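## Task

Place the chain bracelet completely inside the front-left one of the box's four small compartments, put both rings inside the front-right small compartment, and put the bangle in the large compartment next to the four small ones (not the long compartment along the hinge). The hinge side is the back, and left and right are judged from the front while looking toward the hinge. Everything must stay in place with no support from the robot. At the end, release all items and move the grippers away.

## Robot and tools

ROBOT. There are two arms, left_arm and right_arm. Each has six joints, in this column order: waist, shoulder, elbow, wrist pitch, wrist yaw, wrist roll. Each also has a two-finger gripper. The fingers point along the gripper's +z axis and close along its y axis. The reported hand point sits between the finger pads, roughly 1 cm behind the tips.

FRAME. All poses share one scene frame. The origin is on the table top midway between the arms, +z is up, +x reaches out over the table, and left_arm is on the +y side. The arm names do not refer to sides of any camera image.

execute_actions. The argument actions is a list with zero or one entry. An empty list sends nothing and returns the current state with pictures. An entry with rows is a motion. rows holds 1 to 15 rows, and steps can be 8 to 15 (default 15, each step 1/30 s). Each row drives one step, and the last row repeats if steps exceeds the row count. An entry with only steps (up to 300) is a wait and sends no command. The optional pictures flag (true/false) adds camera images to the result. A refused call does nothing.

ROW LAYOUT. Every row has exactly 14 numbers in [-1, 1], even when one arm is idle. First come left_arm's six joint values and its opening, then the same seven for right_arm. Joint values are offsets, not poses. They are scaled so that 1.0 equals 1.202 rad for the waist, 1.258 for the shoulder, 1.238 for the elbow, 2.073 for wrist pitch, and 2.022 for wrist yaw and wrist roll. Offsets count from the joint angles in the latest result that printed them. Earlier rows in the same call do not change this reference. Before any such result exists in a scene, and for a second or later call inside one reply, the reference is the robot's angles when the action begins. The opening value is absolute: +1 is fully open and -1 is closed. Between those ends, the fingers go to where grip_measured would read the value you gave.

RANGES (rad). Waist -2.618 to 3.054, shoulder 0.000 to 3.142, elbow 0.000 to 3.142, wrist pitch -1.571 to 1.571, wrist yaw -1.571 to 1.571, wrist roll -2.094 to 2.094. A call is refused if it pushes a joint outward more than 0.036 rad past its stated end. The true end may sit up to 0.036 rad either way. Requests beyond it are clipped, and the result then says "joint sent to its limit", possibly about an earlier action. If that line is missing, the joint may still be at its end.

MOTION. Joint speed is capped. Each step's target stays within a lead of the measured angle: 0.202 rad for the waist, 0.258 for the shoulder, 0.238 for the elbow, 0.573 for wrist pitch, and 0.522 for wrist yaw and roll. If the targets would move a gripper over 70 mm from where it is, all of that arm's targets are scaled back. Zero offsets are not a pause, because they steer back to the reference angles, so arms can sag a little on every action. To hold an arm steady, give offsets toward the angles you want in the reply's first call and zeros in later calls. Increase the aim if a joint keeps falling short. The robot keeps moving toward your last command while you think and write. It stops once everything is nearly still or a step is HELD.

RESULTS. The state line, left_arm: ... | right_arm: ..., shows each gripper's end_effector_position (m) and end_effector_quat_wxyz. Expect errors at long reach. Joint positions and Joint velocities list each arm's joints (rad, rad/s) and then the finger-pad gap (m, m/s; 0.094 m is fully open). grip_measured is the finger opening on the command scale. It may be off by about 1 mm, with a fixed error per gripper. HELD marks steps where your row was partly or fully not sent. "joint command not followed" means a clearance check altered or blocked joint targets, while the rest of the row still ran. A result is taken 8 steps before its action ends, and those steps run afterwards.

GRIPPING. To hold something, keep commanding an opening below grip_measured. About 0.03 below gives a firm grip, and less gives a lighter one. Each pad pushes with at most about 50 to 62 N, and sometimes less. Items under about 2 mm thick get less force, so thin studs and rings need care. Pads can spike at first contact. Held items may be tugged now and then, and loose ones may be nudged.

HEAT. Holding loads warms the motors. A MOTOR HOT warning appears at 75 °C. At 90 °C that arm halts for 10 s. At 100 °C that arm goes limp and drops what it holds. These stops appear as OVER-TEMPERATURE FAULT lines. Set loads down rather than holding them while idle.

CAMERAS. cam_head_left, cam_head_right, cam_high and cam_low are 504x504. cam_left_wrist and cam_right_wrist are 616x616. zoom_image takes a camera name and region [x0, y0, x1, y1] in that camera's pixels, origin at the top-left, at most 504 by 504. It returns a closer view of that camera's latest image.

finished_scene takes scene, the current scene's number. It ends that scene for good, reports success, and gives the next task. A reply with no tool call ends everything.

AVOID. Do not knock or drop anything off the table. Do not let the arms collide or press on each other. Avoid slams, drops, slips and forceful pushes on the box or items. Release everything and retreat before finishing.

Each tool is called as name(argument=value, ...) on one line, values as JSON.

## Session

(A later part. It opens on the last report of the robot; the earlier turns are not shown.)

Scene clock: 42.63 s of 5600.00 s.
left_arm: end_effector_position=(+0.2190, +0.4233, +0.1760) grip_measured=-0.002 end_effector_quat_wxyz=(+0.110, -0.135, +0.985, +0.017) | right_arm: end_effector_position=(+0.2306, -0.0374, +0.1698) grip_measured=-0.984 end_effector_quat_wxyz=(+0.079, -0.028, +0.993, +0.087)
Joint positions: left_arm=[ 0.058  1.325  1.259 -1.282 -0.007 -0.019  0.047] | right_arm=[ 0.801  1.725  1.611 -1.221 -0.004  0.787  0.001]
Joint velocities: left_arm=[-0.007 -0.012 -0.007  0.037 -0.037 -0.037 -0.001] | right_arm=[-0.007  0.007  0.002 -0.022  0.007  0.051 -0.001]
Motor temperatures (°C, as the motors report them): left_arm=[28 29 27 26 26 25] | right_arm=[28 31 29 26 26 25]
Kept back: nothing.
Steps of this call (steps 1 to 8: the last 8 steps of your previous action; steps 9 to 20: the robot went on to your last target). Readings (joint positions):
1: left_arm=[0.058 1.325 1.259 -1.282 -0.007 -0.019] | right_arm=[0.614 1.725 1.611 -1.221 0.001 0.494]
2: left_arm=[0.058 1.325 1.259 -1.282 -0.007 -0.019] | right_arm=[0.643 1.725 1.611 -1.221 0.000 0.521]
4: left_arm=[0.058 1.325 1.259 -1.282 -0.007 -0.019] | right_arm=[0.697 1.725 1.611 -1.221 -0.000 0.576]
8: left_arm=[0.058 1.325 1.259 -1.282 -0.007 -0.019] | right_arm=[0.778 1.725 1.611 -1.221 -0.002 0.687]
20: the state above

execute_actions(actions=[{"rows":[[0,0,0.01,0,0,0,0,0,0.008,0.016,0,0,0,-1],[0,0,0.01,0,0,0,0,0,0.018,0.03,0,0,0,-1],[0,0,0.01,0,0,0,0,0,0.03,0.045,0.004,0,0,-1],[0,0,0.01,0,0,0,0,0,0.043,0.062,0.006,0,0,-1],[0,0,0.01,0,0,0,0,0,0.056,0.079,0.008,0,0,-1],[0,0,0.01,0,0,0,0,0,0.069,0.096,0.01,0,0,-1],[0,0,0.01,0,0,0,0,0.01,0.082,0.113,0.012,0,0.01,-1],[0,0,0.01,0,0,0,0,0.01,0.095,0.13,0.014,0,0.01,-1],[0,0,0.01,0,0,0,0,0.01,0.108,0.147,0.016,0,0.01,-1],[0,0,0.01,0,0,0,0,0.01,0.121,0.164,0.018,0,0.02,-1],[0,0,0.01,0,0,0,0,0.015,0.134,0.181,0.02,0,0.02,-1],[0,0,0.01,0,0,0,0,0.015,0.147,0.198,0.023,0,0.02,-1],[0,0,0.01,0,0,0,0,0.015,0.16,0.215,0.026,0,0.03,-1],[0,0,0.01,0,0,0,0,0.015,0.173,0.232,0.029,0,0.03,-1],[0,0,0.01,0,0,0,0,0.015,0.186,0.249,0.032,0,0.03,-1]]}])

execute_actions(actions=[{"rows":[[0,0,0.01,0,0,0,0,0,0.035,0.05,0.01,0,0,-1],[0,0,0.01,0,0,0,0,0,0.048,0.067,0.012,0,0,-1],[0,0,0.01,0,0,0,0,0,0.061,0.084,0.014,0,0,-1],[0,0,0.01,0,0,0,0,0,0.074,0.101,0.016,0,0,-1],[0,0,0.01,0,0,0,0,0,0.087,0.118,0.018,0,0,-1],[0,0,0.01,0,0,0,0,0,0.1,0.135,0.02,0,0,-1],[0,0,0.01,0,0,0,0,0,0.113,0.152,0.022,0,0,-1],[0,0,0.01,0,0,0,0,0,0.126,0.169,0.024,0,0,-1],[0,0,0.01,0,0,0,0,0,0.139,0.186,0.026,0,0,-1],[0,0,0.01,0,0,0,0,0,0.152,0.203,0.028,0,0,-1],[0,0,0.01,0,0,0,0,0,0.164,0.219,0.03,0,0,-1],[0,0,0.01,0,0,0,0,0,0.175,0.234,0.032,0,0,-1],[0,0,0.01,0,0,0,0,0,0.185,0.247,0.034,0,0,-1],[0,0,0.01,0,0,0,0,0,0.193,0.258,0.036,0,0,-1],[0,0,0.01,0,0,0,0,0,0.2,0.267,0.038,0,0,-1]]}])

execute_actions(actions=[{"steps":30}], pictures=true)

Scene clock: 44.43 s of 5600.00 s.
left_arm: end_effector_position=(+0.2190, +0.4233, +0.1760) grip_measured=-0.002 end_effector_quat_wxyz=(+0.110, -0.135, +0.985, +0.017) | right_arm: end_effector_position=(+0.2440, -0.0224, +0.1707) grip_measured=-0.984 end_effector_quat_wxyz=(+0.084, -0.024, +0.992, +0.093)
Joint positions: left_arm=[ 0.058  1.325  1.259 -1.282 -0.007 -0.019  0.047] | right_arm=[ 0.801  1.791  1.69  -1.219 -0.004  0.796  0.001]
Joint velocities: left_arm=[-0.017 -0.007  0.012 -0.007 -0.037 -0.037 -0.001] | right_arm=[-0.002  0.496  0.603  0.11   0.007  0.081 -0.001]
Motor temperatures (°C, as the motors report them): left_arm=[28 29 27 26 26 25] | right_arm=[28 31 29 26 26 25]
Steps of this call (steps 1 to 30: the robot went on to your last target; steps 31 to 47: nothing new was sent; steps 48 to 54: the first 7 steps of this action). Readings (joint positions):
48: left_arm=[0.058 1.325 1.259 -1.282 -0.007 -0.019] | right_arm=[0.801 1.725 1.611 -1.221 -0.004 0.795]
49: left_arm=[0.058 1.325 1.259 -1.282 -0.007 -0.019] | right_arm=[0.801 1.727 1.612 -1.221 -0.004 0.795]
51: left_arm=[0.058 1.325 1.259 -1.282 -0.007 -0.019] | right_arm=[0.801 1.743 1.632 -1.223 -0.004 0.795]
54: the state above

Scene clock: 44.93 s of 5600.00 s.
left_arm: end_effector_position=(+0.2190, +0.4233, +0.1760) grip_measured=-0.002 end_effector_quat_wxyz=(+0.110, -0.135, +0.985, +0.017) | right_arm: end_effector_position=(+0.2960, +0.0427, +0.1678) grip_measured=-0.984 end_effector_quat_wxyz=(+0.115, -0.013, +0.984, +0.132)
Joint positions: left_arm=[ 0.058  1.325  1.259 -1.282 -0.007 -0.019  0.047] | right_arm=[ 0.809  2.037  1.983 -1.165 -0.006  0.827  0.001]
Joint velocities: left_arm=[ 0.012 -0.012  0.022  0.022 -0.051  0.022 -0.   ] | right_arm=[-0.007  0.481  0.589  0.095 -0.037 -0.037 -0.   ]
Motor temperatures (°C, as the motors report them): left_arm=[28 29 27 26 26 25] | right_arm=[28 31 29 26 26 25]
Steps of this call (steps 1 to 8: the last 8 steps of your previous action; steps 9 to 15: the first 7 steps of this action, its rows measured from where the robot was after step 8). Readings (joint positions):
8: left_arm=[0.058 1.325 1.259 -1.282 -0.007 -0.019] | right_arm=[0.809 1.928 1.857 -1.186 -0.004 0.827]
9: left_arm=[0.058 1.325 1.259 -1.282 -0.007 -0.019] | right_arm=[0.809 1.942 1.874 -1.179 -0.005 0.827]
10: left_arm=[0.058 1.325 1.259 -1.282 -0.007 -0.019] | right_arm=[0.809 1.956 1.889 -1.175 -0.005 0.827]
12: left_arm=[0.058 1.325 1.259 -1.282 -0.007 -0.019] | right_arm=[0.809 1.987 1.923 -1.173 -0.005 0.827]
15: the state above

Scene clock: 45.93 s of 5600.00 s.
left_arm: end_effector_position=(+0.2190, +0.4233, +0.1760) grip_measured=-0.002 end_effector_quat_wxyz=(+0.110, -0.135, +0.985, +0.017) | right_arm: end_effector_position=(+0.3284, +0.0798, +0.1651) grip_measured=-0.984 end_effector_quat_wxyz=(+0.142, -0.013, +0.976, +0.162)
Joint positions: left_arm=[ 0.058  1.325  1.259 -1.282 -0.007 -0.019  0.047] | right_arm=[ 0.809  2.178  2.158 -1.116 -0.006  0.827  0.001]
Joint velocities: left_arm=[ 0.002 -0.012 -0.002  0.081 -0.051  0.007 -0.001] | right_arm=[-0.002  0.007  0.002 -0.081 -0.051 -0.095  0.001]
Motor temperatures (°C, as the motors report them): left_arm=[28 29 27 26 26 25] | right_arm=[28 31 30 26 26 25]
Kept back: nothing.
Steps of this call (steps 1 to 8: the last 8 steps of your previous action; steps 9 to 30: the robot went on to your last target). Readings (joint positions):
1: left_arm=[0.058 1.325 1.259 -1.282 -0.007 -0.019] | right_arm=[0.809 2.054 2.004 -1.161 -0.006 0.827]
2: left_arm=[0.058 1.325 1.259 -1.282 -0.007 -0.019] | right_arm=[0.809 2.071 2.025 -1.158 -0.006 0.827]
4: left_arm=[0.058 1.325 1.259 -1.282 -0.007 -0.019] | right_arm=[0.809 2.104 2.067 -1.150 -0.006 0.827]
8: left_arm=[0.058 1.325 1.259 -1.282 -0.007 -0.019] | right_arm=[0.809 2.159 2.137 -1.130 -0.006 0.827]
30: the state above
All arms were judged still, so your last target was given up. Only a new action makes them travel on or press farther. Fingers that are still opening or closing keep moving.

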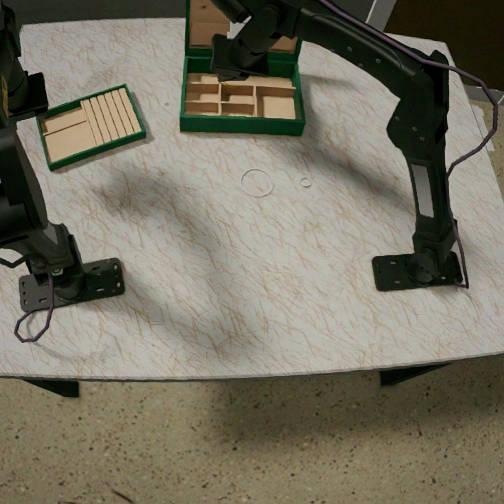

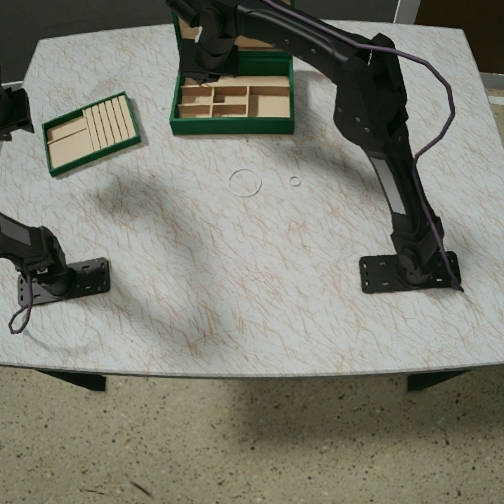

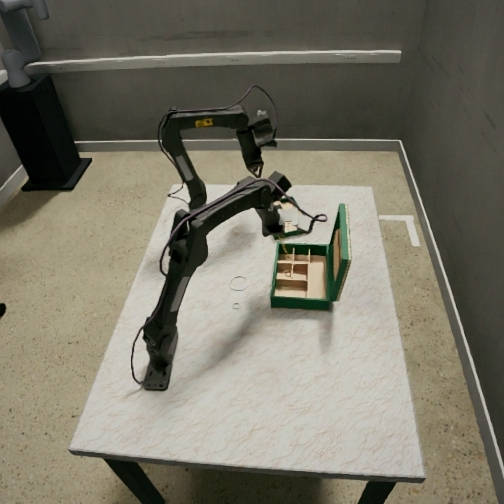

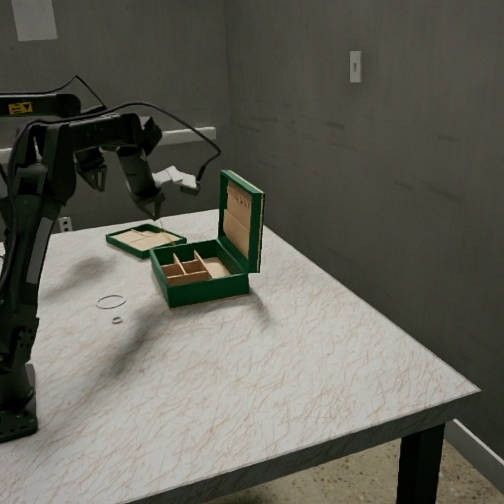

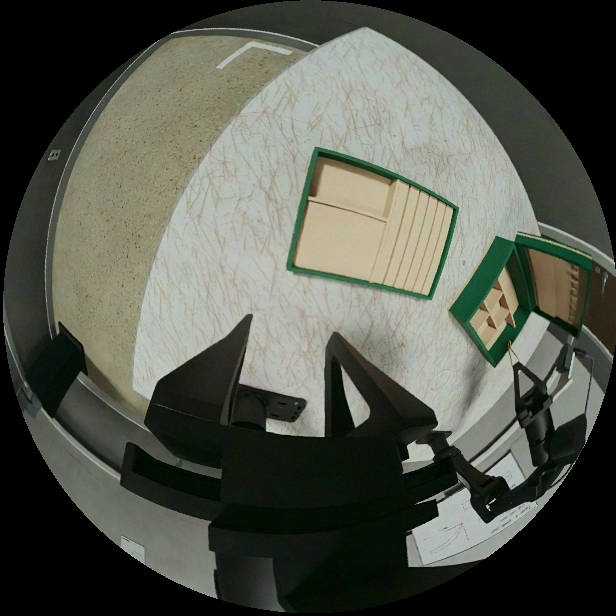

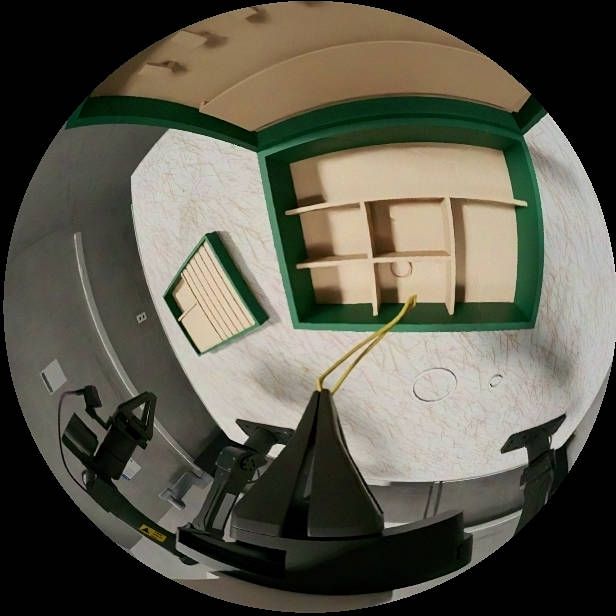

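execute_actions(actions=[{"rows":[[0,0,0.01,0,0,0,0,0.004,0,0.01,0.006,0,0,-1],[0,0,0.01,0,0,0,0,0.007,0,0.01,0.012,0,0,-1],[0,0,0.01,0,0,0,0,0.01,0,0.01,0.018,0,0,-1],[0,0,0.01,0,0,0,0,0.013,0,0.01,0.024,0,0,-1],[0,0,0.01,0,0,0,0,0.016,0,0.01,0.03,0,0,-1],[0,0,0.01,0,0,0,0,0.019,0,0.01,0.036,0,0,-1],[0,0,0.01,0,0,0,0,0.022,0,0.01,0.042,0,0,-1],[0,0,0.01,0,0,0,0,0.025,0.01,0.01,0.048,0,0,-1],[0,0,0.01,0,0,0,0,0.028,0.02,0.01,0.054,0,0,-1],[0,0,0.01,0,0,0,0,0.031,0.03,0.01,0.06,0,0,-1],[0,0,0.01,0,0,0,0,0.034,0.04,0.01,0.066,0,0,-1],[0,0,0.01,0,0,0,0,0.036,0.05,0.01,0.072,0,0,-1],[0,0,0.01,0,0,0,0,0.036,0.055,0.01,0.08,0,0,-1]]}])

execute_actions(actions=[{"steps":40}], pictures=true)

zoom_image(camera="cam_high", region=[230,170,370,310])

zoom_image(camera="cam_head_left", region=[160,30,320,150])

Scene clock: 47.40 s of 5600.00 s.
left_arm: end_effector_position=(+0.2190, +0.4233, +0.1760) grip_measured=-0.002 end_effector_quat_wxyz=(+0.110, -0.135, +0.985, +0.017) | right_arm: end_effector_position=(+0.3311, +0.0881, +0.1690) grip_measured=-0.984 end_effector_quat_wxyz=(+0.153, -0.016, +0.972, +0.176)
Joint positions: left_arm=[ 0.058  1.325  1.259 -1.282 -0.007 -0.019  0.047] | right_arm=[ 0.816  2.178  2.158 -1.08  -0.006  0.827  0.001]
Joint velocities: left_arm=[-0.002 -0.007 -0.017  0.037 -0.022  0.037  0.   ] | right_arm=[ 0.081  0.002 -0.012  0.286 -0.007  0.022 -0.   ]
Motor temperatures (°C, as the motors report them): left_arm=[28 29 27 26 26 25] | right_arm=[28 31 30 26 26 25]
Steps of this call (steps 1 to 37: nothing new was sent; steps 38 to 44: the first 7 steps of this action). Readings (joint positions):
38: left_arm=[0.058 1.325 1.259 -1.282 -0.007 -0.019] | right_arm=[0.809 2.178 2.158 -1.116 -0.006 0.827]
39: left_arm=[0.058 1.325 1.259 -1.282 -0.007 -0.019] | right_arm=[0.809 2.178 2.158 -1.114 -0.006 0.827]
41: left_arm=[0.058 1.325 1.259 -1.282 -0.007 -0.019] | right_arm=[0.810 2.178 2.158 -1.105 -0.006 0.827]
44: the state above

Scene clock: 48.73 s of 5600.00 s.
left_arm: end_effector_position=(+0.2190, +0.4233, +0.1760) grip_measured=-0.002 end_effector_quat_wxyz=(+0.110, -0.135, +0.985, +0.017) | right_arm: end_effector_position=(+0.3359, +0.1222, +0.1409) grip_measured=-0.984 end_effector_quat_wxyz=(+0.162, -0.032, +0.967, +0.194)
Joint positions: left_arm=[ 0.058  1.325  1.259 -1.282 -0.007 -0.019  0.047] | right_arm=[ 0.849  2.259  2.158 -0.959 -0.007  0.827  0.001]
Joint velocities: left_arm=[-0.017  0.002  0.002 -0.066  0.007 -0.037 -0.001] | right_arm=[-0.012  0.007 -0.002 -0.022  0.007 -0.022  0.   ]
Motor temperatures (°C, as the motors report them): left_arm=[28 28 27 26 26 25] | right_arm=[28 32 30 26 26 25]
Kept back: nothing.
Steps of this call (steps 1 to 8: the last 8 steps of your previous action; steps 9 to 30: the robot went on to your last target; steps 31 to 40: nothing new was sent). Readings (joint positions):
1: left_arm=[0.058 1.325 1.259 -1.282 -0.007 -0.019] | right_arm=[0.819 2.178 2.158 -1.070 -0.006 0.827]
2: left_arm=[0.058 1.325 1.259 -1.282 -0.007 -0.019] | right_arm=[0.824 2.180 2.158 -1.059 -0.006 0.827]
4: left_arm=[0.058 1.325 1.259 -1.282 -0.007 -0.019] | right_arm=[0.833 2.188 2.158 -1.034 -0.006 0.827]
8: left_arm=[0.058 1.325 1.259 -1.282 -0.007 -0.019] | right_arm=[0.848 2.230 2.158 -0.987 -0.006 0.827]
40: the state above
All arms were judged still, so your last target was given up. Only a new action makes them travel on or press farther. Fingers that are still opening or closing keep moving.

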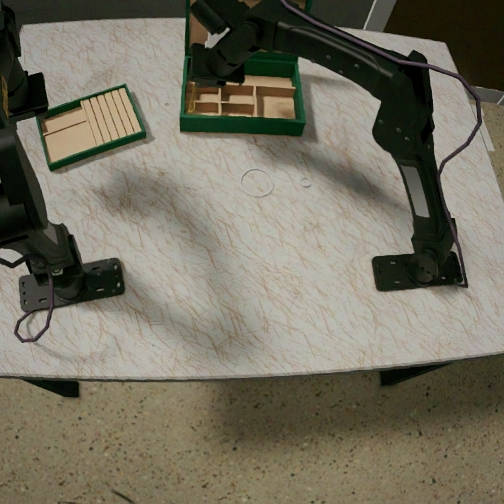

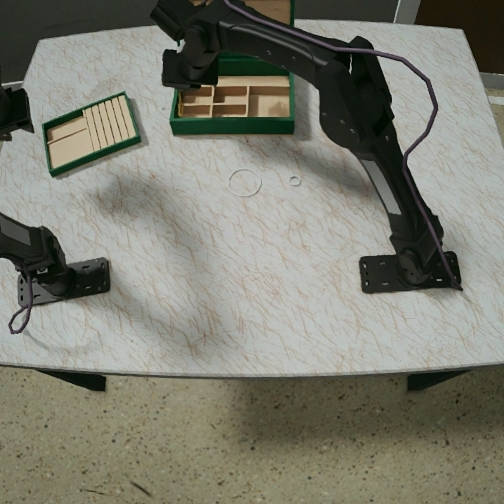

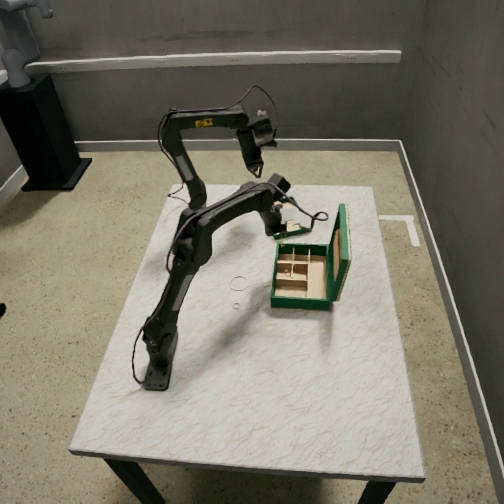

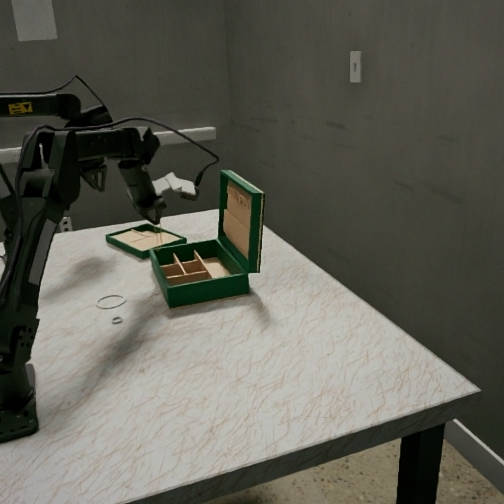

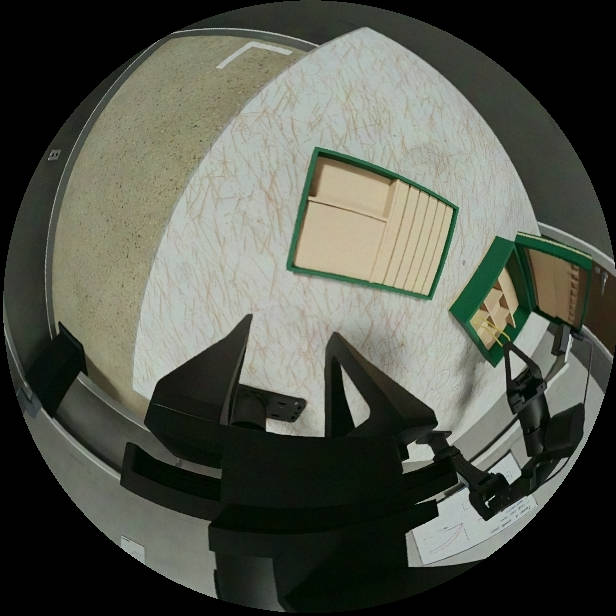

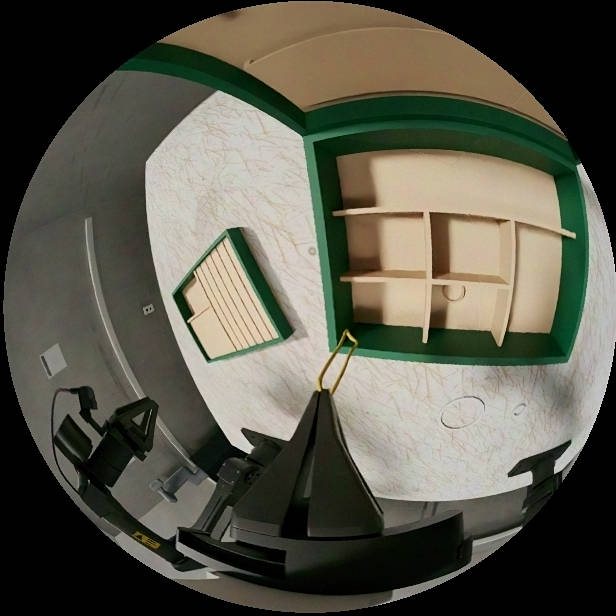

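Region (230, 170, 370, 310) of cam_high's 504x504 image, scaled by 3.600, with more detail than that image has.

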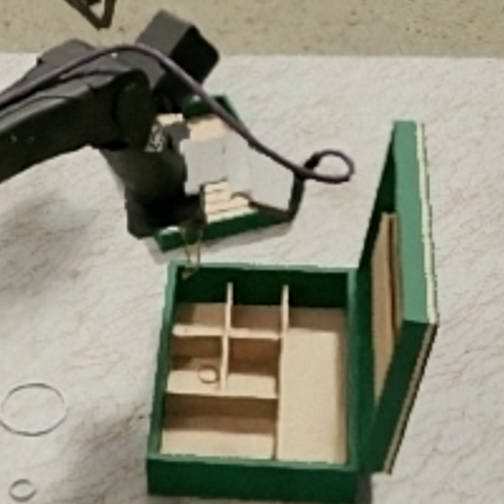

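Region (160, 30, 320, 150) of cam_head_left's 504x504 image, scaled by 3.150, with more detail than that image has; it fills the top 378 rows of this view, and the rest is white.

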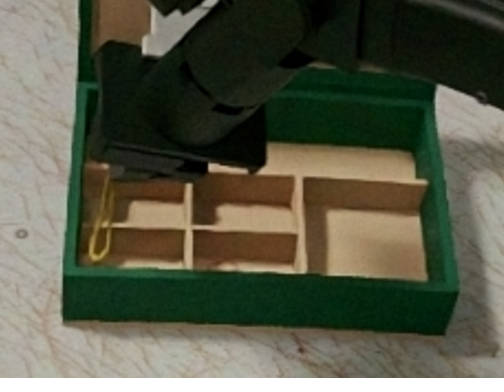

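execute_actions(actions=[{"rows":[[0,0,0.01,0,0,0,0,-0.004,0,0.01,-0.005,0,0,-1],[0,0,0.01,0,0,0,0,-0.007,0,0.01,-0.01,0,0,-1],[0,0,0.01,0,0,0,0,-0.01,0,0.01,-0.014,0,0,-1],[0,0,0.01,0,0,0,0,-0.013,0,0.01,-0.018,0,0,-1],[0,0,0.01,0,0,0,0,-0.016,0,0.01,-0.022,0,0,-1],[0,0,0.01,0,0,0,0,-0.019,0,0.01,-0.026,0,0,-1],[0,0,0.01,0,0,0,0,-0.022,0,0.01,-0.03,0,0,-1],[0,0,0.01,0,0,0,0,-0.024,0,0.01,-0.035,0,0,-1]]}])

execute_actions(actions=[{"steps":30}], pictures=true)

zoom_image(camera="cam_high", region=[230,170,370,310])

zoom_image(camera="cam_head_right", region=[150,30,310,150])

Scene clock: 50.70 s of 5600.00 s.
left_arm: end_effector_position=(+0.2190, +0.4233, +0.1760) grip_measured=-0.002 end_effector_quat_wxyz=(+0.110, -0.135, +0.985, +0.017) | right_arm: end_effector_position=(+0.3351, +0.1161, +0.1380) grip_measured=-0.984 end_effector_quat_wxyz=(+0.155, -0.029, +0.970, +0.184)
Joint positions: left_arm=[ 0.058  1.325  1.259 -1.282 -0.007 -0.019  0.047] | right_arm=[ 0.843  2.259  2.158 -0.983 -0.008  0.827  0.001]
Joint velocities: left_arm=[ 0.002 -0.002 -0.012  0.051 -0.066 -0.081 -0.001] | right_arm=[-0.085 -0.007 -0.007 -0.168 -0.022 -0.037 -0.001]
Motor temperatures (°C, as the motors report them): left_arm=[28 28 27 26 26 25] | right_arm=[28 32 30 27 26 25]
Steps of this call (steps 1 to 52: nothing new was sent; steps 53 to 59: the first 7 steps of this action). Readings (joint positions):
53: left_arm=[0.058 1.325 1.259 -1.282 -0.007 -0.019] | right_arm=[0.849 2.259 2.158 -0.959 -0.007 0.827]
54: left_arm=[0.058 1.325 1.259 -1.282 -0.007 -0.019] | right_arm=[0.849 2.259 2.158 -0.960 -0.007 0.827]
56: left_arm=[0.058 1.325 1.259 -1.282 -0.007 -0.019] | right_arm=[0.849 2.259 2.158 -0.967 -0.007 0.827]
59: the state above

Scene clock: 51.70 s of 5600.00 s.
left_arm: end_effector_position=(+0.2190, +0.4233, +0.1760) grip_measured=-0.002 end_effector_quat_wxyz=(+0.110, -0.135, +0.985, +0.017) | right_arm: end_effector_position=(+0.3376, +0.1031, +0.1338) grip_measured=-0.984 end_effector_quat_wxyz=(+0.145, -0.020, +0.975, +0.169)
Joint positions: left_arm=[ 0.058  1.325  1.259 -1.282 -0.007 -0.019  0.047] | right_arm=[ 0.824  2.259  2.158 -1.021 -0.008  0.827  0.001]
Joint velocities: left_arm=[ 0.017 -0.017  0.002  0.037 -0.022 -0.051 -0.   ] | right_arm=[ 0.007 -0.017 -0.027 -0.051 -0.066 -0.022  0.   ]
Motor temperatures (°C, as the motors report them): left_arm=[28 28 27 26 26 25] | right_arm=[28 32 30 27 26 25]
Kept back: nothing.
Steps of this call (steps 1 to 8: the last 8 steps of your previous action; steps 9 to 30: the robot went on to your last target). Readings (joint positions):
1: left_arm=[0.058 1.325 1.259 -1.282 -0.007 -0.019] | right_arm=[0.840 2.259 2.158 -0.990 -0.008 0.827]
2: left_arm=[0.058 1.325 1.259 -1.282 -0.007 -0.019] | right_arm=[0.836 2.259 2.158 -0.997 -0.008 0.827]
4: left_arm=[0.058 1.325 1.259 -1.282 -0.007 -0.019] | right_arm=[0.829 2.259 2.158 -1.007 -0.008 0.827]
8: left_arm=[0.058 1.325 1.259 -1.282 -0.007 -0.019] | right_arm=[0.824 2.259 2.158 -1.016 -0.008 0.827]
30: the state above
All arms were judged still, so your last target was given up. Only a new action makes them travel on or press farther. Fingers that are still opening or closing keep moving.

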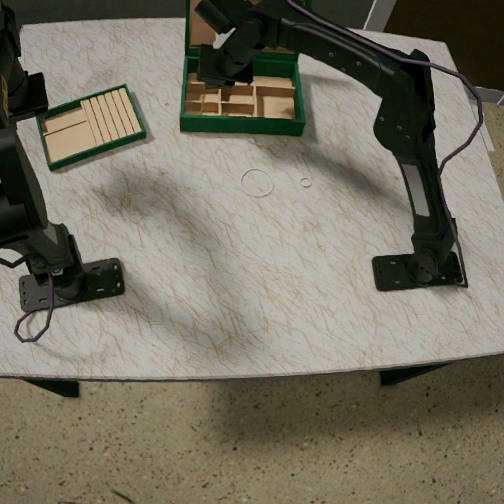

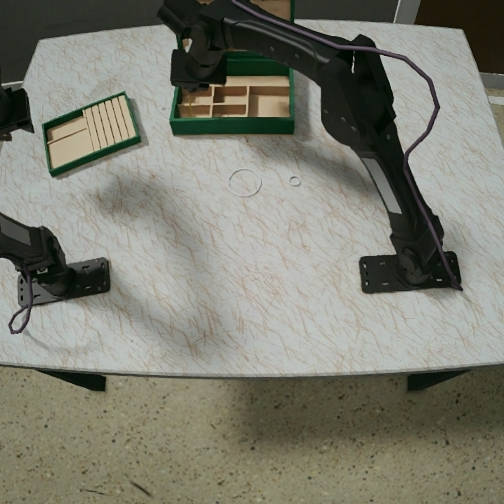

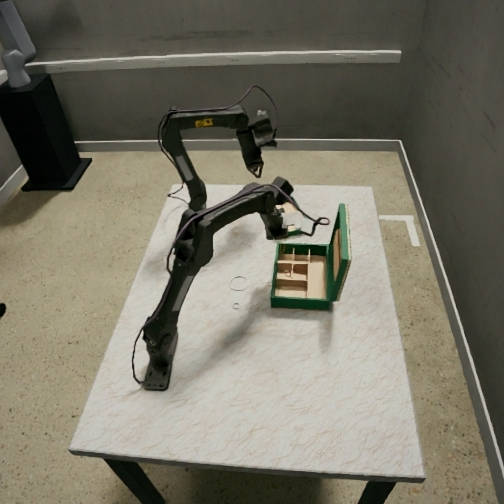

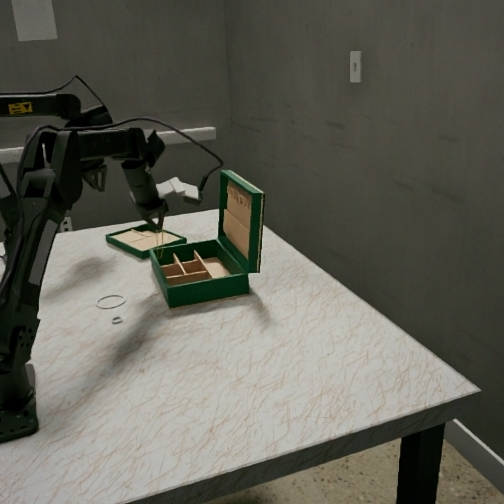

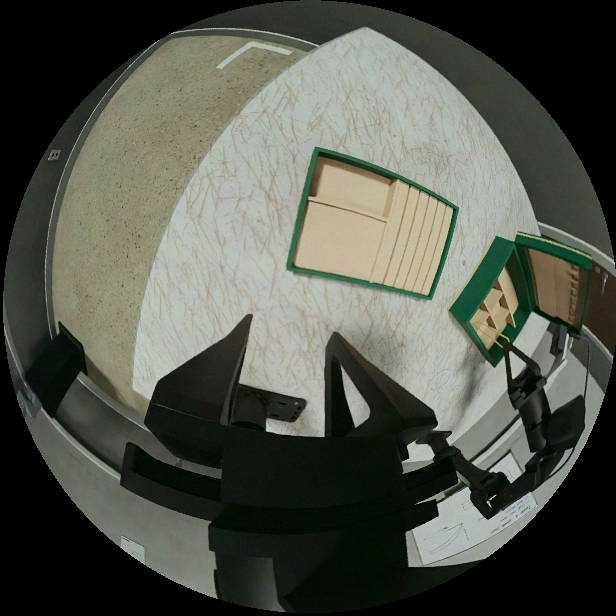

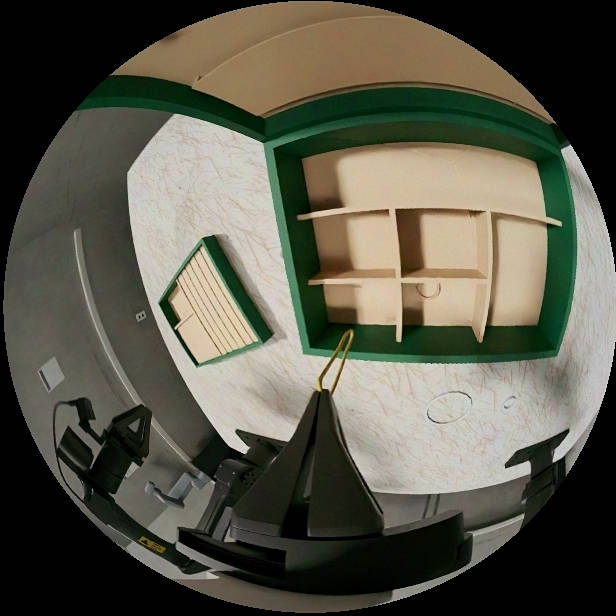

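Region (230, 170, 370, 310) of cam_high's 504x504 image, scaled by 3.600, with more detail than that image has.

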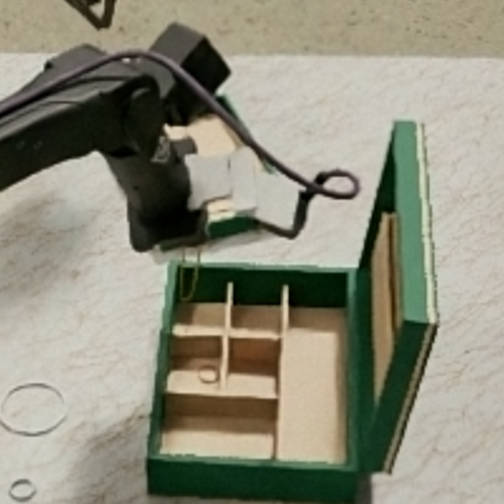

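Region (150, 30, 310, 150) of cam_head_right's 504x504 image, scaled by 3.150, with more detail than that image has; it fills the top 378 rows of this view, and the rest is white.

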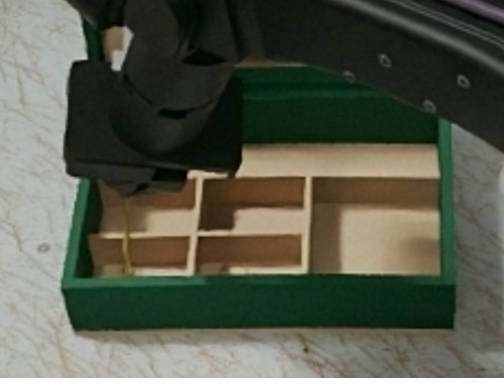

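execute_actions(actions=[{"rows":[[0,0,0.01,0,0,0,0,-0.004,0,0,0.008,0,0,-1],[0,0,0.01,0,0,0,0,-0.008,0,0,0.014,0,0,-1],[0,0,0.01,0,0,0,0,-0.012,0,-0.008,0.02,0,0,-1],[0,0,0.01,0,0,0,0,-0.012,0,-0.016,0.026,0,0,-1],[0,0,0.01,0,0,0,0,-0.012,0,-0.024,0.032,0,0,-1],[0,0,0.01,0,0,0,0,-0.012,0,-0.033,0.038,0,0,-1],[0,0,0.01,0,0,0,0,-0.012,0,-0.042,0.044,0,0,-1],[0,0,0.01,0,0,0,0,-0.012,0.003,-0.051,0.05,0,0,-1],[0,0,0.01,0,0,0,0,-0.012,0.005,-0.06,0.055,0,0,-1],[0,0,0.01,0,0,0,0,-0.012,0.007,-0.069,0.06,0,0,-1],[0,0,0.01,0,0,0,0,-0.012,0.009,-0.078,0.065,0,0,-1],[0,0,0.01,0,0,0,0,-0.012,0.011,-0.087,0.07,0,0,-1],[0,0,0.01,0,0,0,0,-0.012,0.013,-0.096,0.074,0,0,-1],[0,0,0.01,0,0,0,0,-0.012,0.014,-0.105,0.078,0,0,-1],[0,0,0.01,0,0,0,0,-0.012,0.014,-0.113,0.081,0,0,-1]]}])

execute_actions(actions=[{"steps":30}], pictures=true)

zoom_image(camera="cam_high", region=[230,170,370,310])

Scene clock: 52.93 s of 5600.00 s.
left_arm: end_effector_position=(+0.2190, +0.4233, +0.1760) grip_measured=-0.002 end_effector_quat_wxyz=(+0.110, -0.135, +0.985, +0.017) | right_arm: end_effector_position=(+0.3442, +0.1073, +0.1335) grip_measured=-0.984 end_effector_quat_wxyz=(+0.155, -0.018, +0.971, +0.180)
Joint positions: left_arm=[ 0.058  1.325  1.259 -1.282 -0.007 -0.019  0.047] | right_arm=[ 0.82   2.259  2.143 -0.975 -0.008  0.827  0.001]
Joint velocities: left_arm=[-0.007 -0.002 -0.002  0.007 -0.125  0.037  0.   ] | right_arm=[-0.022 -0.012 -0.237  0.432 -0.022  0.007 -0.001]
Motor temperatures (°C, as the motors report them): left_arm=[28 28 27 26 26 25] | right_arm=[28 33 30 27 26 25]
Steps of this call (steps 1 to 30: nothing new was sent; steps 31 to 37: the first 7 steps of this action). Readings (joint positions):
31: left_arm=[0.058 1.325 1.259 -1.282 -0.007 -0.019] | right_arm=[0.824 2.259 2.158 -1.021 -0.008 0.827]
32: left_arm=[0.058 1.325 1.259 -1.282 -0.007 -0.019] | right_arm=[0.824 2.259 2.158 -1.018 -0.008 0.827]
34: left_arm=[0.058 1.325 1.259 -1.282 -0.007 -0.019] | right_arm=[0.823 2.259 2.158 -1.008 -0.008 0.827]
37: the state above

Scene clock: 53.93 s of 5600.00 s.
left_arm: end_effector_position=(+0.2190, +0.4233, +0.1760) grip_measured=-0.002 end_effector_quat_wxyz=(+0.110, -0.135, +0.985, +0.017) | right_arm: end_effector_position=(+0.3456, +0.1070, +0.0926) grip_measured=-0.984 end_effector_quat_wxyz=(+0.147, -0.017, +0.974, +0.171)
Joint positions: left_arm=[ 0.058  1.325  1.259 -1.282 -0.007 -0.019  0.047] | right_arm=[ 0.818  2.28   2.028 -0.863 -0.008  0.827  0.001]
Joint velocities: left_arm=[ 0.002 -0.007 -0.002  0.007 -0.007 -0.022 -0.002] | right_arm=[-0.017 -0.027  0.012  0.051 -0.007  0.007  0.001]
Motor temperatures (°C, as the motors report them): left_arm=[28 28 27 26 26 25] | right_arm=[28 33 30 27 26 25]
Kept back: nothing.
Steps of this call (steps 1 to 8: the last 8 steps of your previous action; steps 9 to 30: the robot went on to your last target). Readings (joint positions):
1: left_arm=[0.058 1.325 1.259 -1.282 -0.007 -0.019] | right_arm=[0.819 2.259 2.133 -0.964 -0.008 0.827]
2: left_arm=[0.058 1.325 1.259 -1.282 -0.007 -0.019] | right_arm=[0.819 2.259 2.121 -0.953 -0.008 0.827]
4: left_arm=[0.058 1.325 1.259 -1.282 -0.007 -0.019] | right_arm=[0.818 2.259 2.096 -0.934 -0.008 0.827]
8: left_arm=[0.058 1.325 1.259 -1.282 -0.007 -0.019] | right_arm=[0.818 2.266 2.051 -0.897 -0.008 0.827]
30: the state above

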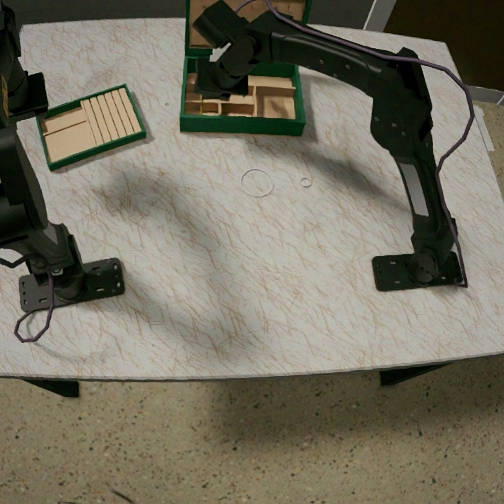

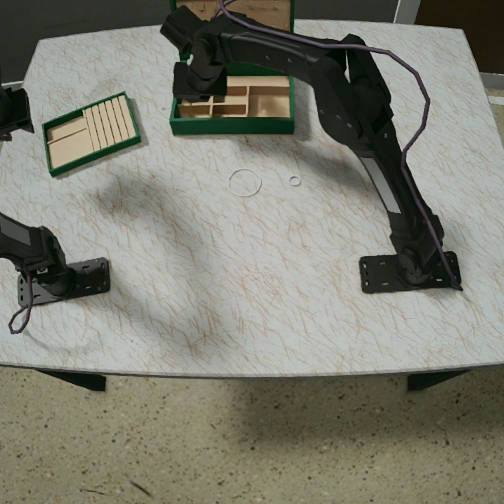

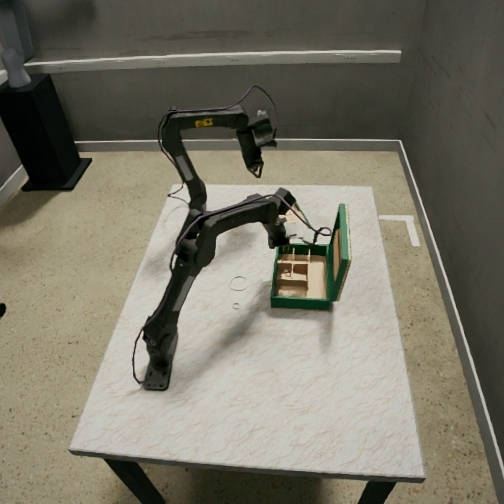

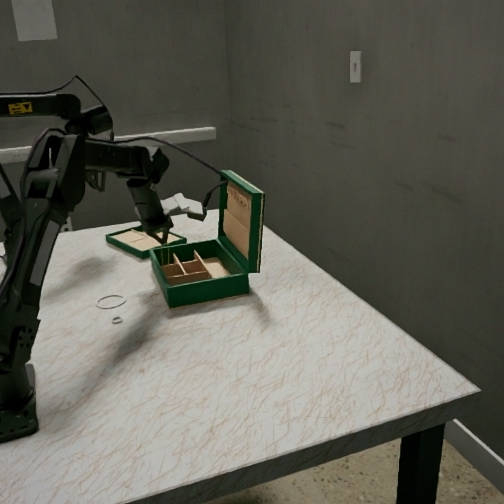

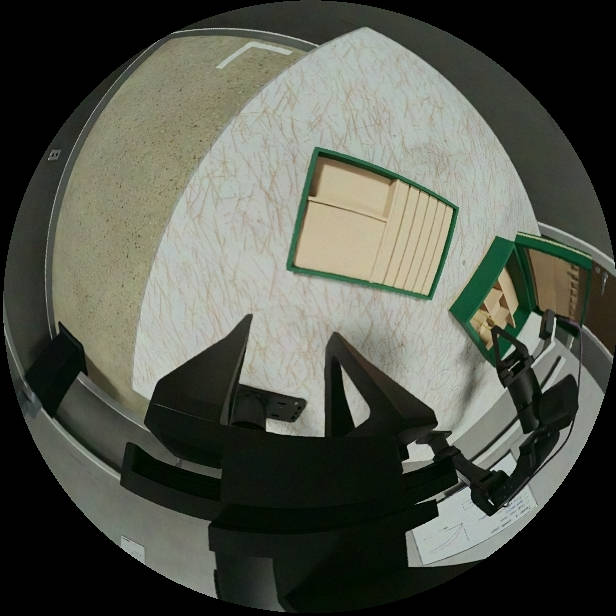

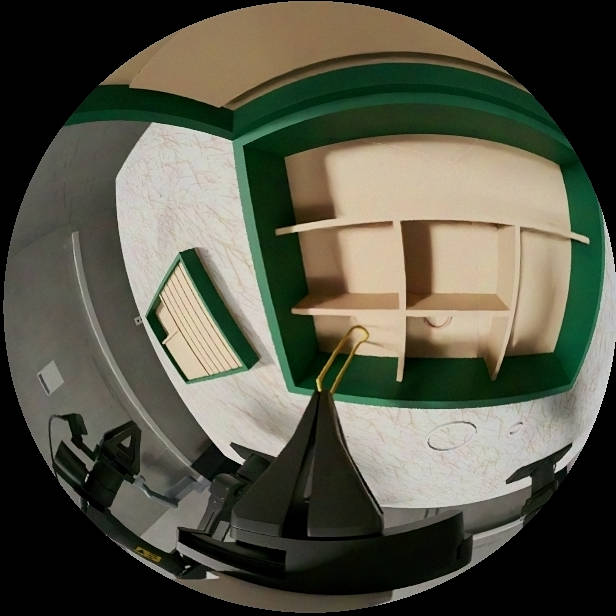

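Region (230, 170, 370, 310) of cam_high's 504x504 image, scaled by 3.600, with more detail than that image has.

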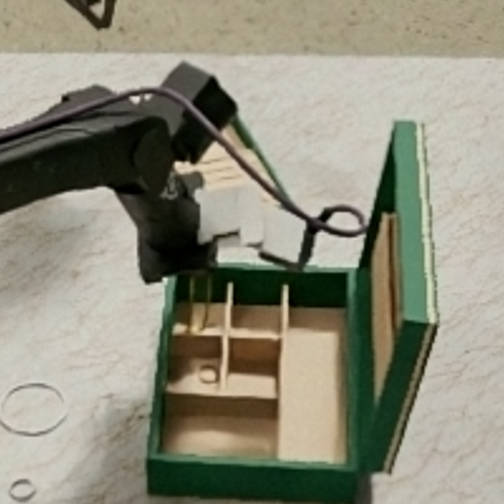

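execute_actions(actions=[{"rows":[[0,0,0.01,0,0,0,0,0,0,-0.007,0.008,0,0,-1],[0,0,0.01,0,0,0,0,0,0,-0.014,0.013,0,0,-1],[0,0,0.01,0,0,0,0,0,0,-0.021,0.018,0,0,-1],[0,0,0.01,0,0,0,0,0,0,-0.028,0.023,0,0,-1],[0,0,0.01,0,0,0,0,0,0,-0.035,0.028,0,0,-1],[0,0,0.01,0,0,0,0,0,0,-0.042,0.033,0,0,-1],[0,0,0.01,0,0,0,0,0,0,-0.049,0.038,0,0,-1],[0,0,0.01,0,0,0,0,0,0.003,-0.056,0.043,0,0,-1],[0,0,0.01,0,0,0,0,0,0.005,-0.063,0.048,0,0,-1],[0,0,0.01,0,0,0,0,0,0.007,-0.07,0.053,0,0,-1],[0,0,0.01,0,0,0,0,0,0.009,-0.078,0.058,0,0,-1],[0,0,0.01,0,0,0,0,0,0.011,-0.086,0.063,0,0,-1],[0,0,0.01,0,0,0,0,0,0.013,-0.094,0.067,0,0,-1],[0,0,0.01,0,0,0,0,0,0.014,-0.101,0.071,0,0,-1],[0,0,0.01,0,0,0,0,0,0.014,-0.108,0.074,0,0,-1]]}])

execute_actions(actions=[{"steps":30}], pictures=true)

zoom_image(camera="cam_right_wrist", region=[200,250,500,470])

Scene clock: 55.23 s of 5600.00 s.
left_arm: end_effector_position=(+0.2190, +0.4233, +0.1760) grip_measured=-0.002 end_effector_quat_wxyz=(+0.110, -0.135, +0.985, +0.017) | right_arm: end_effector_position=(+0.3474, +0.1091, +0.0871) grip_measured=-0.984 end_effector_quat_wxyz=(+0.151, -0.017, +0.973, +0.176)
Joint positions: left_arm=[ 0.058  1.325  1.259 -1.282 -0.007 -0.019  0.047] | right_arm=[ 0.818  2.28   2.    -0.822 -0.008  0.827  0.001]
Joint velocities: left_arm=[-0.007 -0.017 -0.017  0.022 -0.081  0.066 -0.   ] | right_arm=[-0.002 -0.002 -0.256  0.212  0.022  0.037 -0.001]
Motor temperatures (°C, as the motors report them): left_arm=[28 28 27 26 26 25] | right_arm=[28 33 30 27 26 25]
Steps of this call (steps 1 to 15: the robot went on to your last target; steps 16 to 32: nothing new was sent; steps 33 to 39: the first 7 steps of this action). Readings (joint positions):
33: left_arm=[0.058 1.325 1.259 -1.282 -0.007 -0.019] | right_arm=[0.818 2.280 2.028 -0.862 -0.008 0.827]
34: left_arm=[0.058 1.325 1.259 -1.282 -0.007 -0.019] | right_arm=[0.818 2.280 2.028 -0.860 -0.008 0.827]
36: left_arm=[0.058 1.325 1.259 -1.282 -0.007 -0.019] | right_arm=[0.818 2.280 2.022 -0.848 -0.008 0.827]
39: the state above

Scene clock: 56.23 s of 5600.00 s.
left_arm: end_effector_position=(+0.2190, +0.4233, +0.1760) grip_measured=-0.002 end_effector_quat_wxyz=(+0.110, -0.135, +0.985, +0.017) | right_arm: end_effector_position=(+0.3464, +0.1079, +0.0539) grip_measured=-0.984 end_effector_quat_wxyz=(+0.148, -0.017, +0.974, +0.172)
Joint positions: left_arm=[ 0.058  1.325  1.259 -1.282 -0.007 -0.019  0.047] | right_arm=[ 0.818  2.299  1.905 -0.719 -0.008  0.827  0.001]
Joint velocities: left_arm=[ 0.012 -0.007 -0.017 -0.037  0.037  0.007 -0.001] | right_arm=[-0.007  0.017  0.012  0.037  0.066 -0.051 -0.001]
Motor temperatures (°C, as the motors report them): left_arm=[28 28 28 26 26 25] | right_arm=[28 33 30 27 26 25]
Kept back: nothing.
Steps of this call (steps 1 to 8: the last 8 steps of your previous action; steps 9 to 30: the robot went on to your last target). Readings (joint positions):
1: left_arm=[0.058 1.325 1.259 -1.282 -0.007 -0.019] | right_arm=[0.818 2.280 1.990 -0.814 -0.008 0.827]
2: left_arm=[0.058 1.325 1.259 -1.282 -0.007 -0.019] | right_arm=[0.818 2.280 1.980 -0.806 -0.008 0.827]
4: left_arm=[0.058 1.325 1.259 -1.282 -0.007 -0.019] | right_arm=[0.818 2.280 1.960 -0.790 -0.008 0.827]
8: left_arm=[0.058 1.325 1.259 -1.282 -0.007 -0.019] | right_arm=[0.818 2.286 1.925 -0.753 -0.008 0.827]
30: the state above

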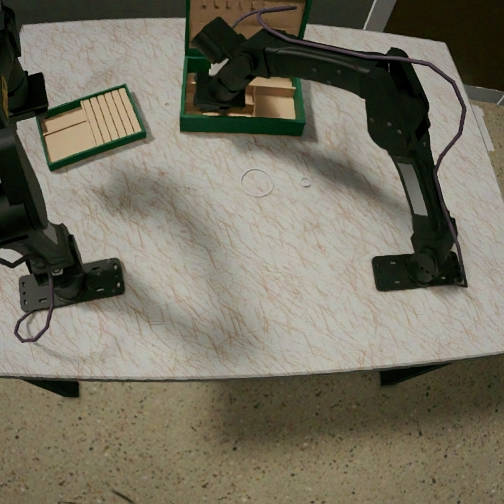

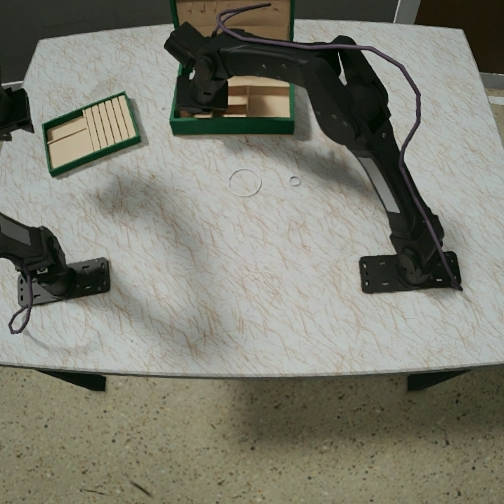

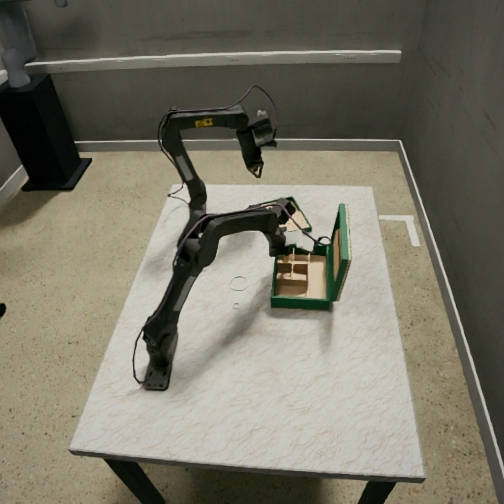

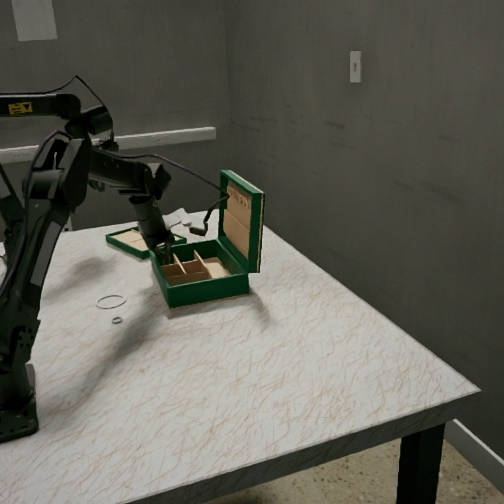

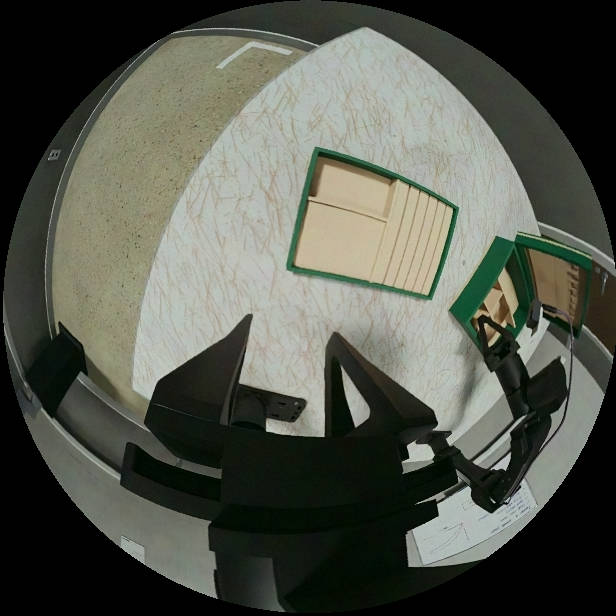

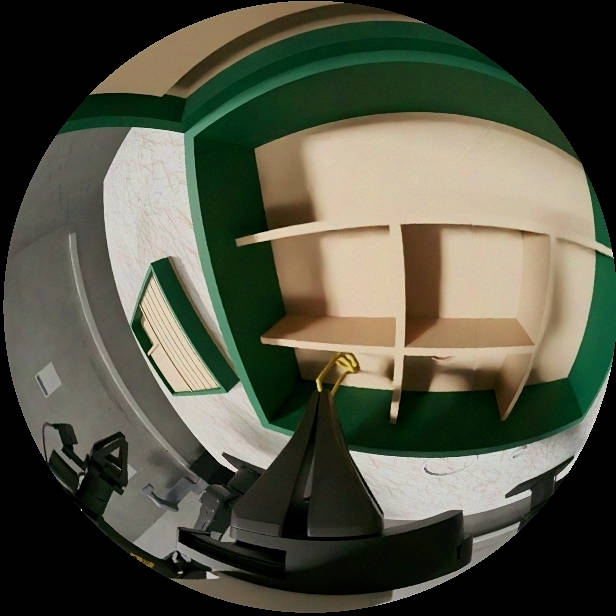

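Region (200, 250, 500, 470) of cam_right_wrist's 616x616 image, scaled by 1.680, with more detail than that image has; it fills the top 370 rows of this view, and the rest is white.

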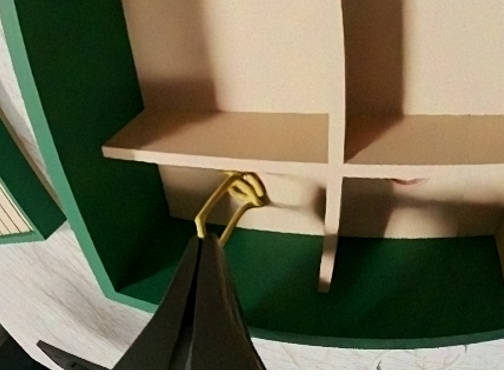

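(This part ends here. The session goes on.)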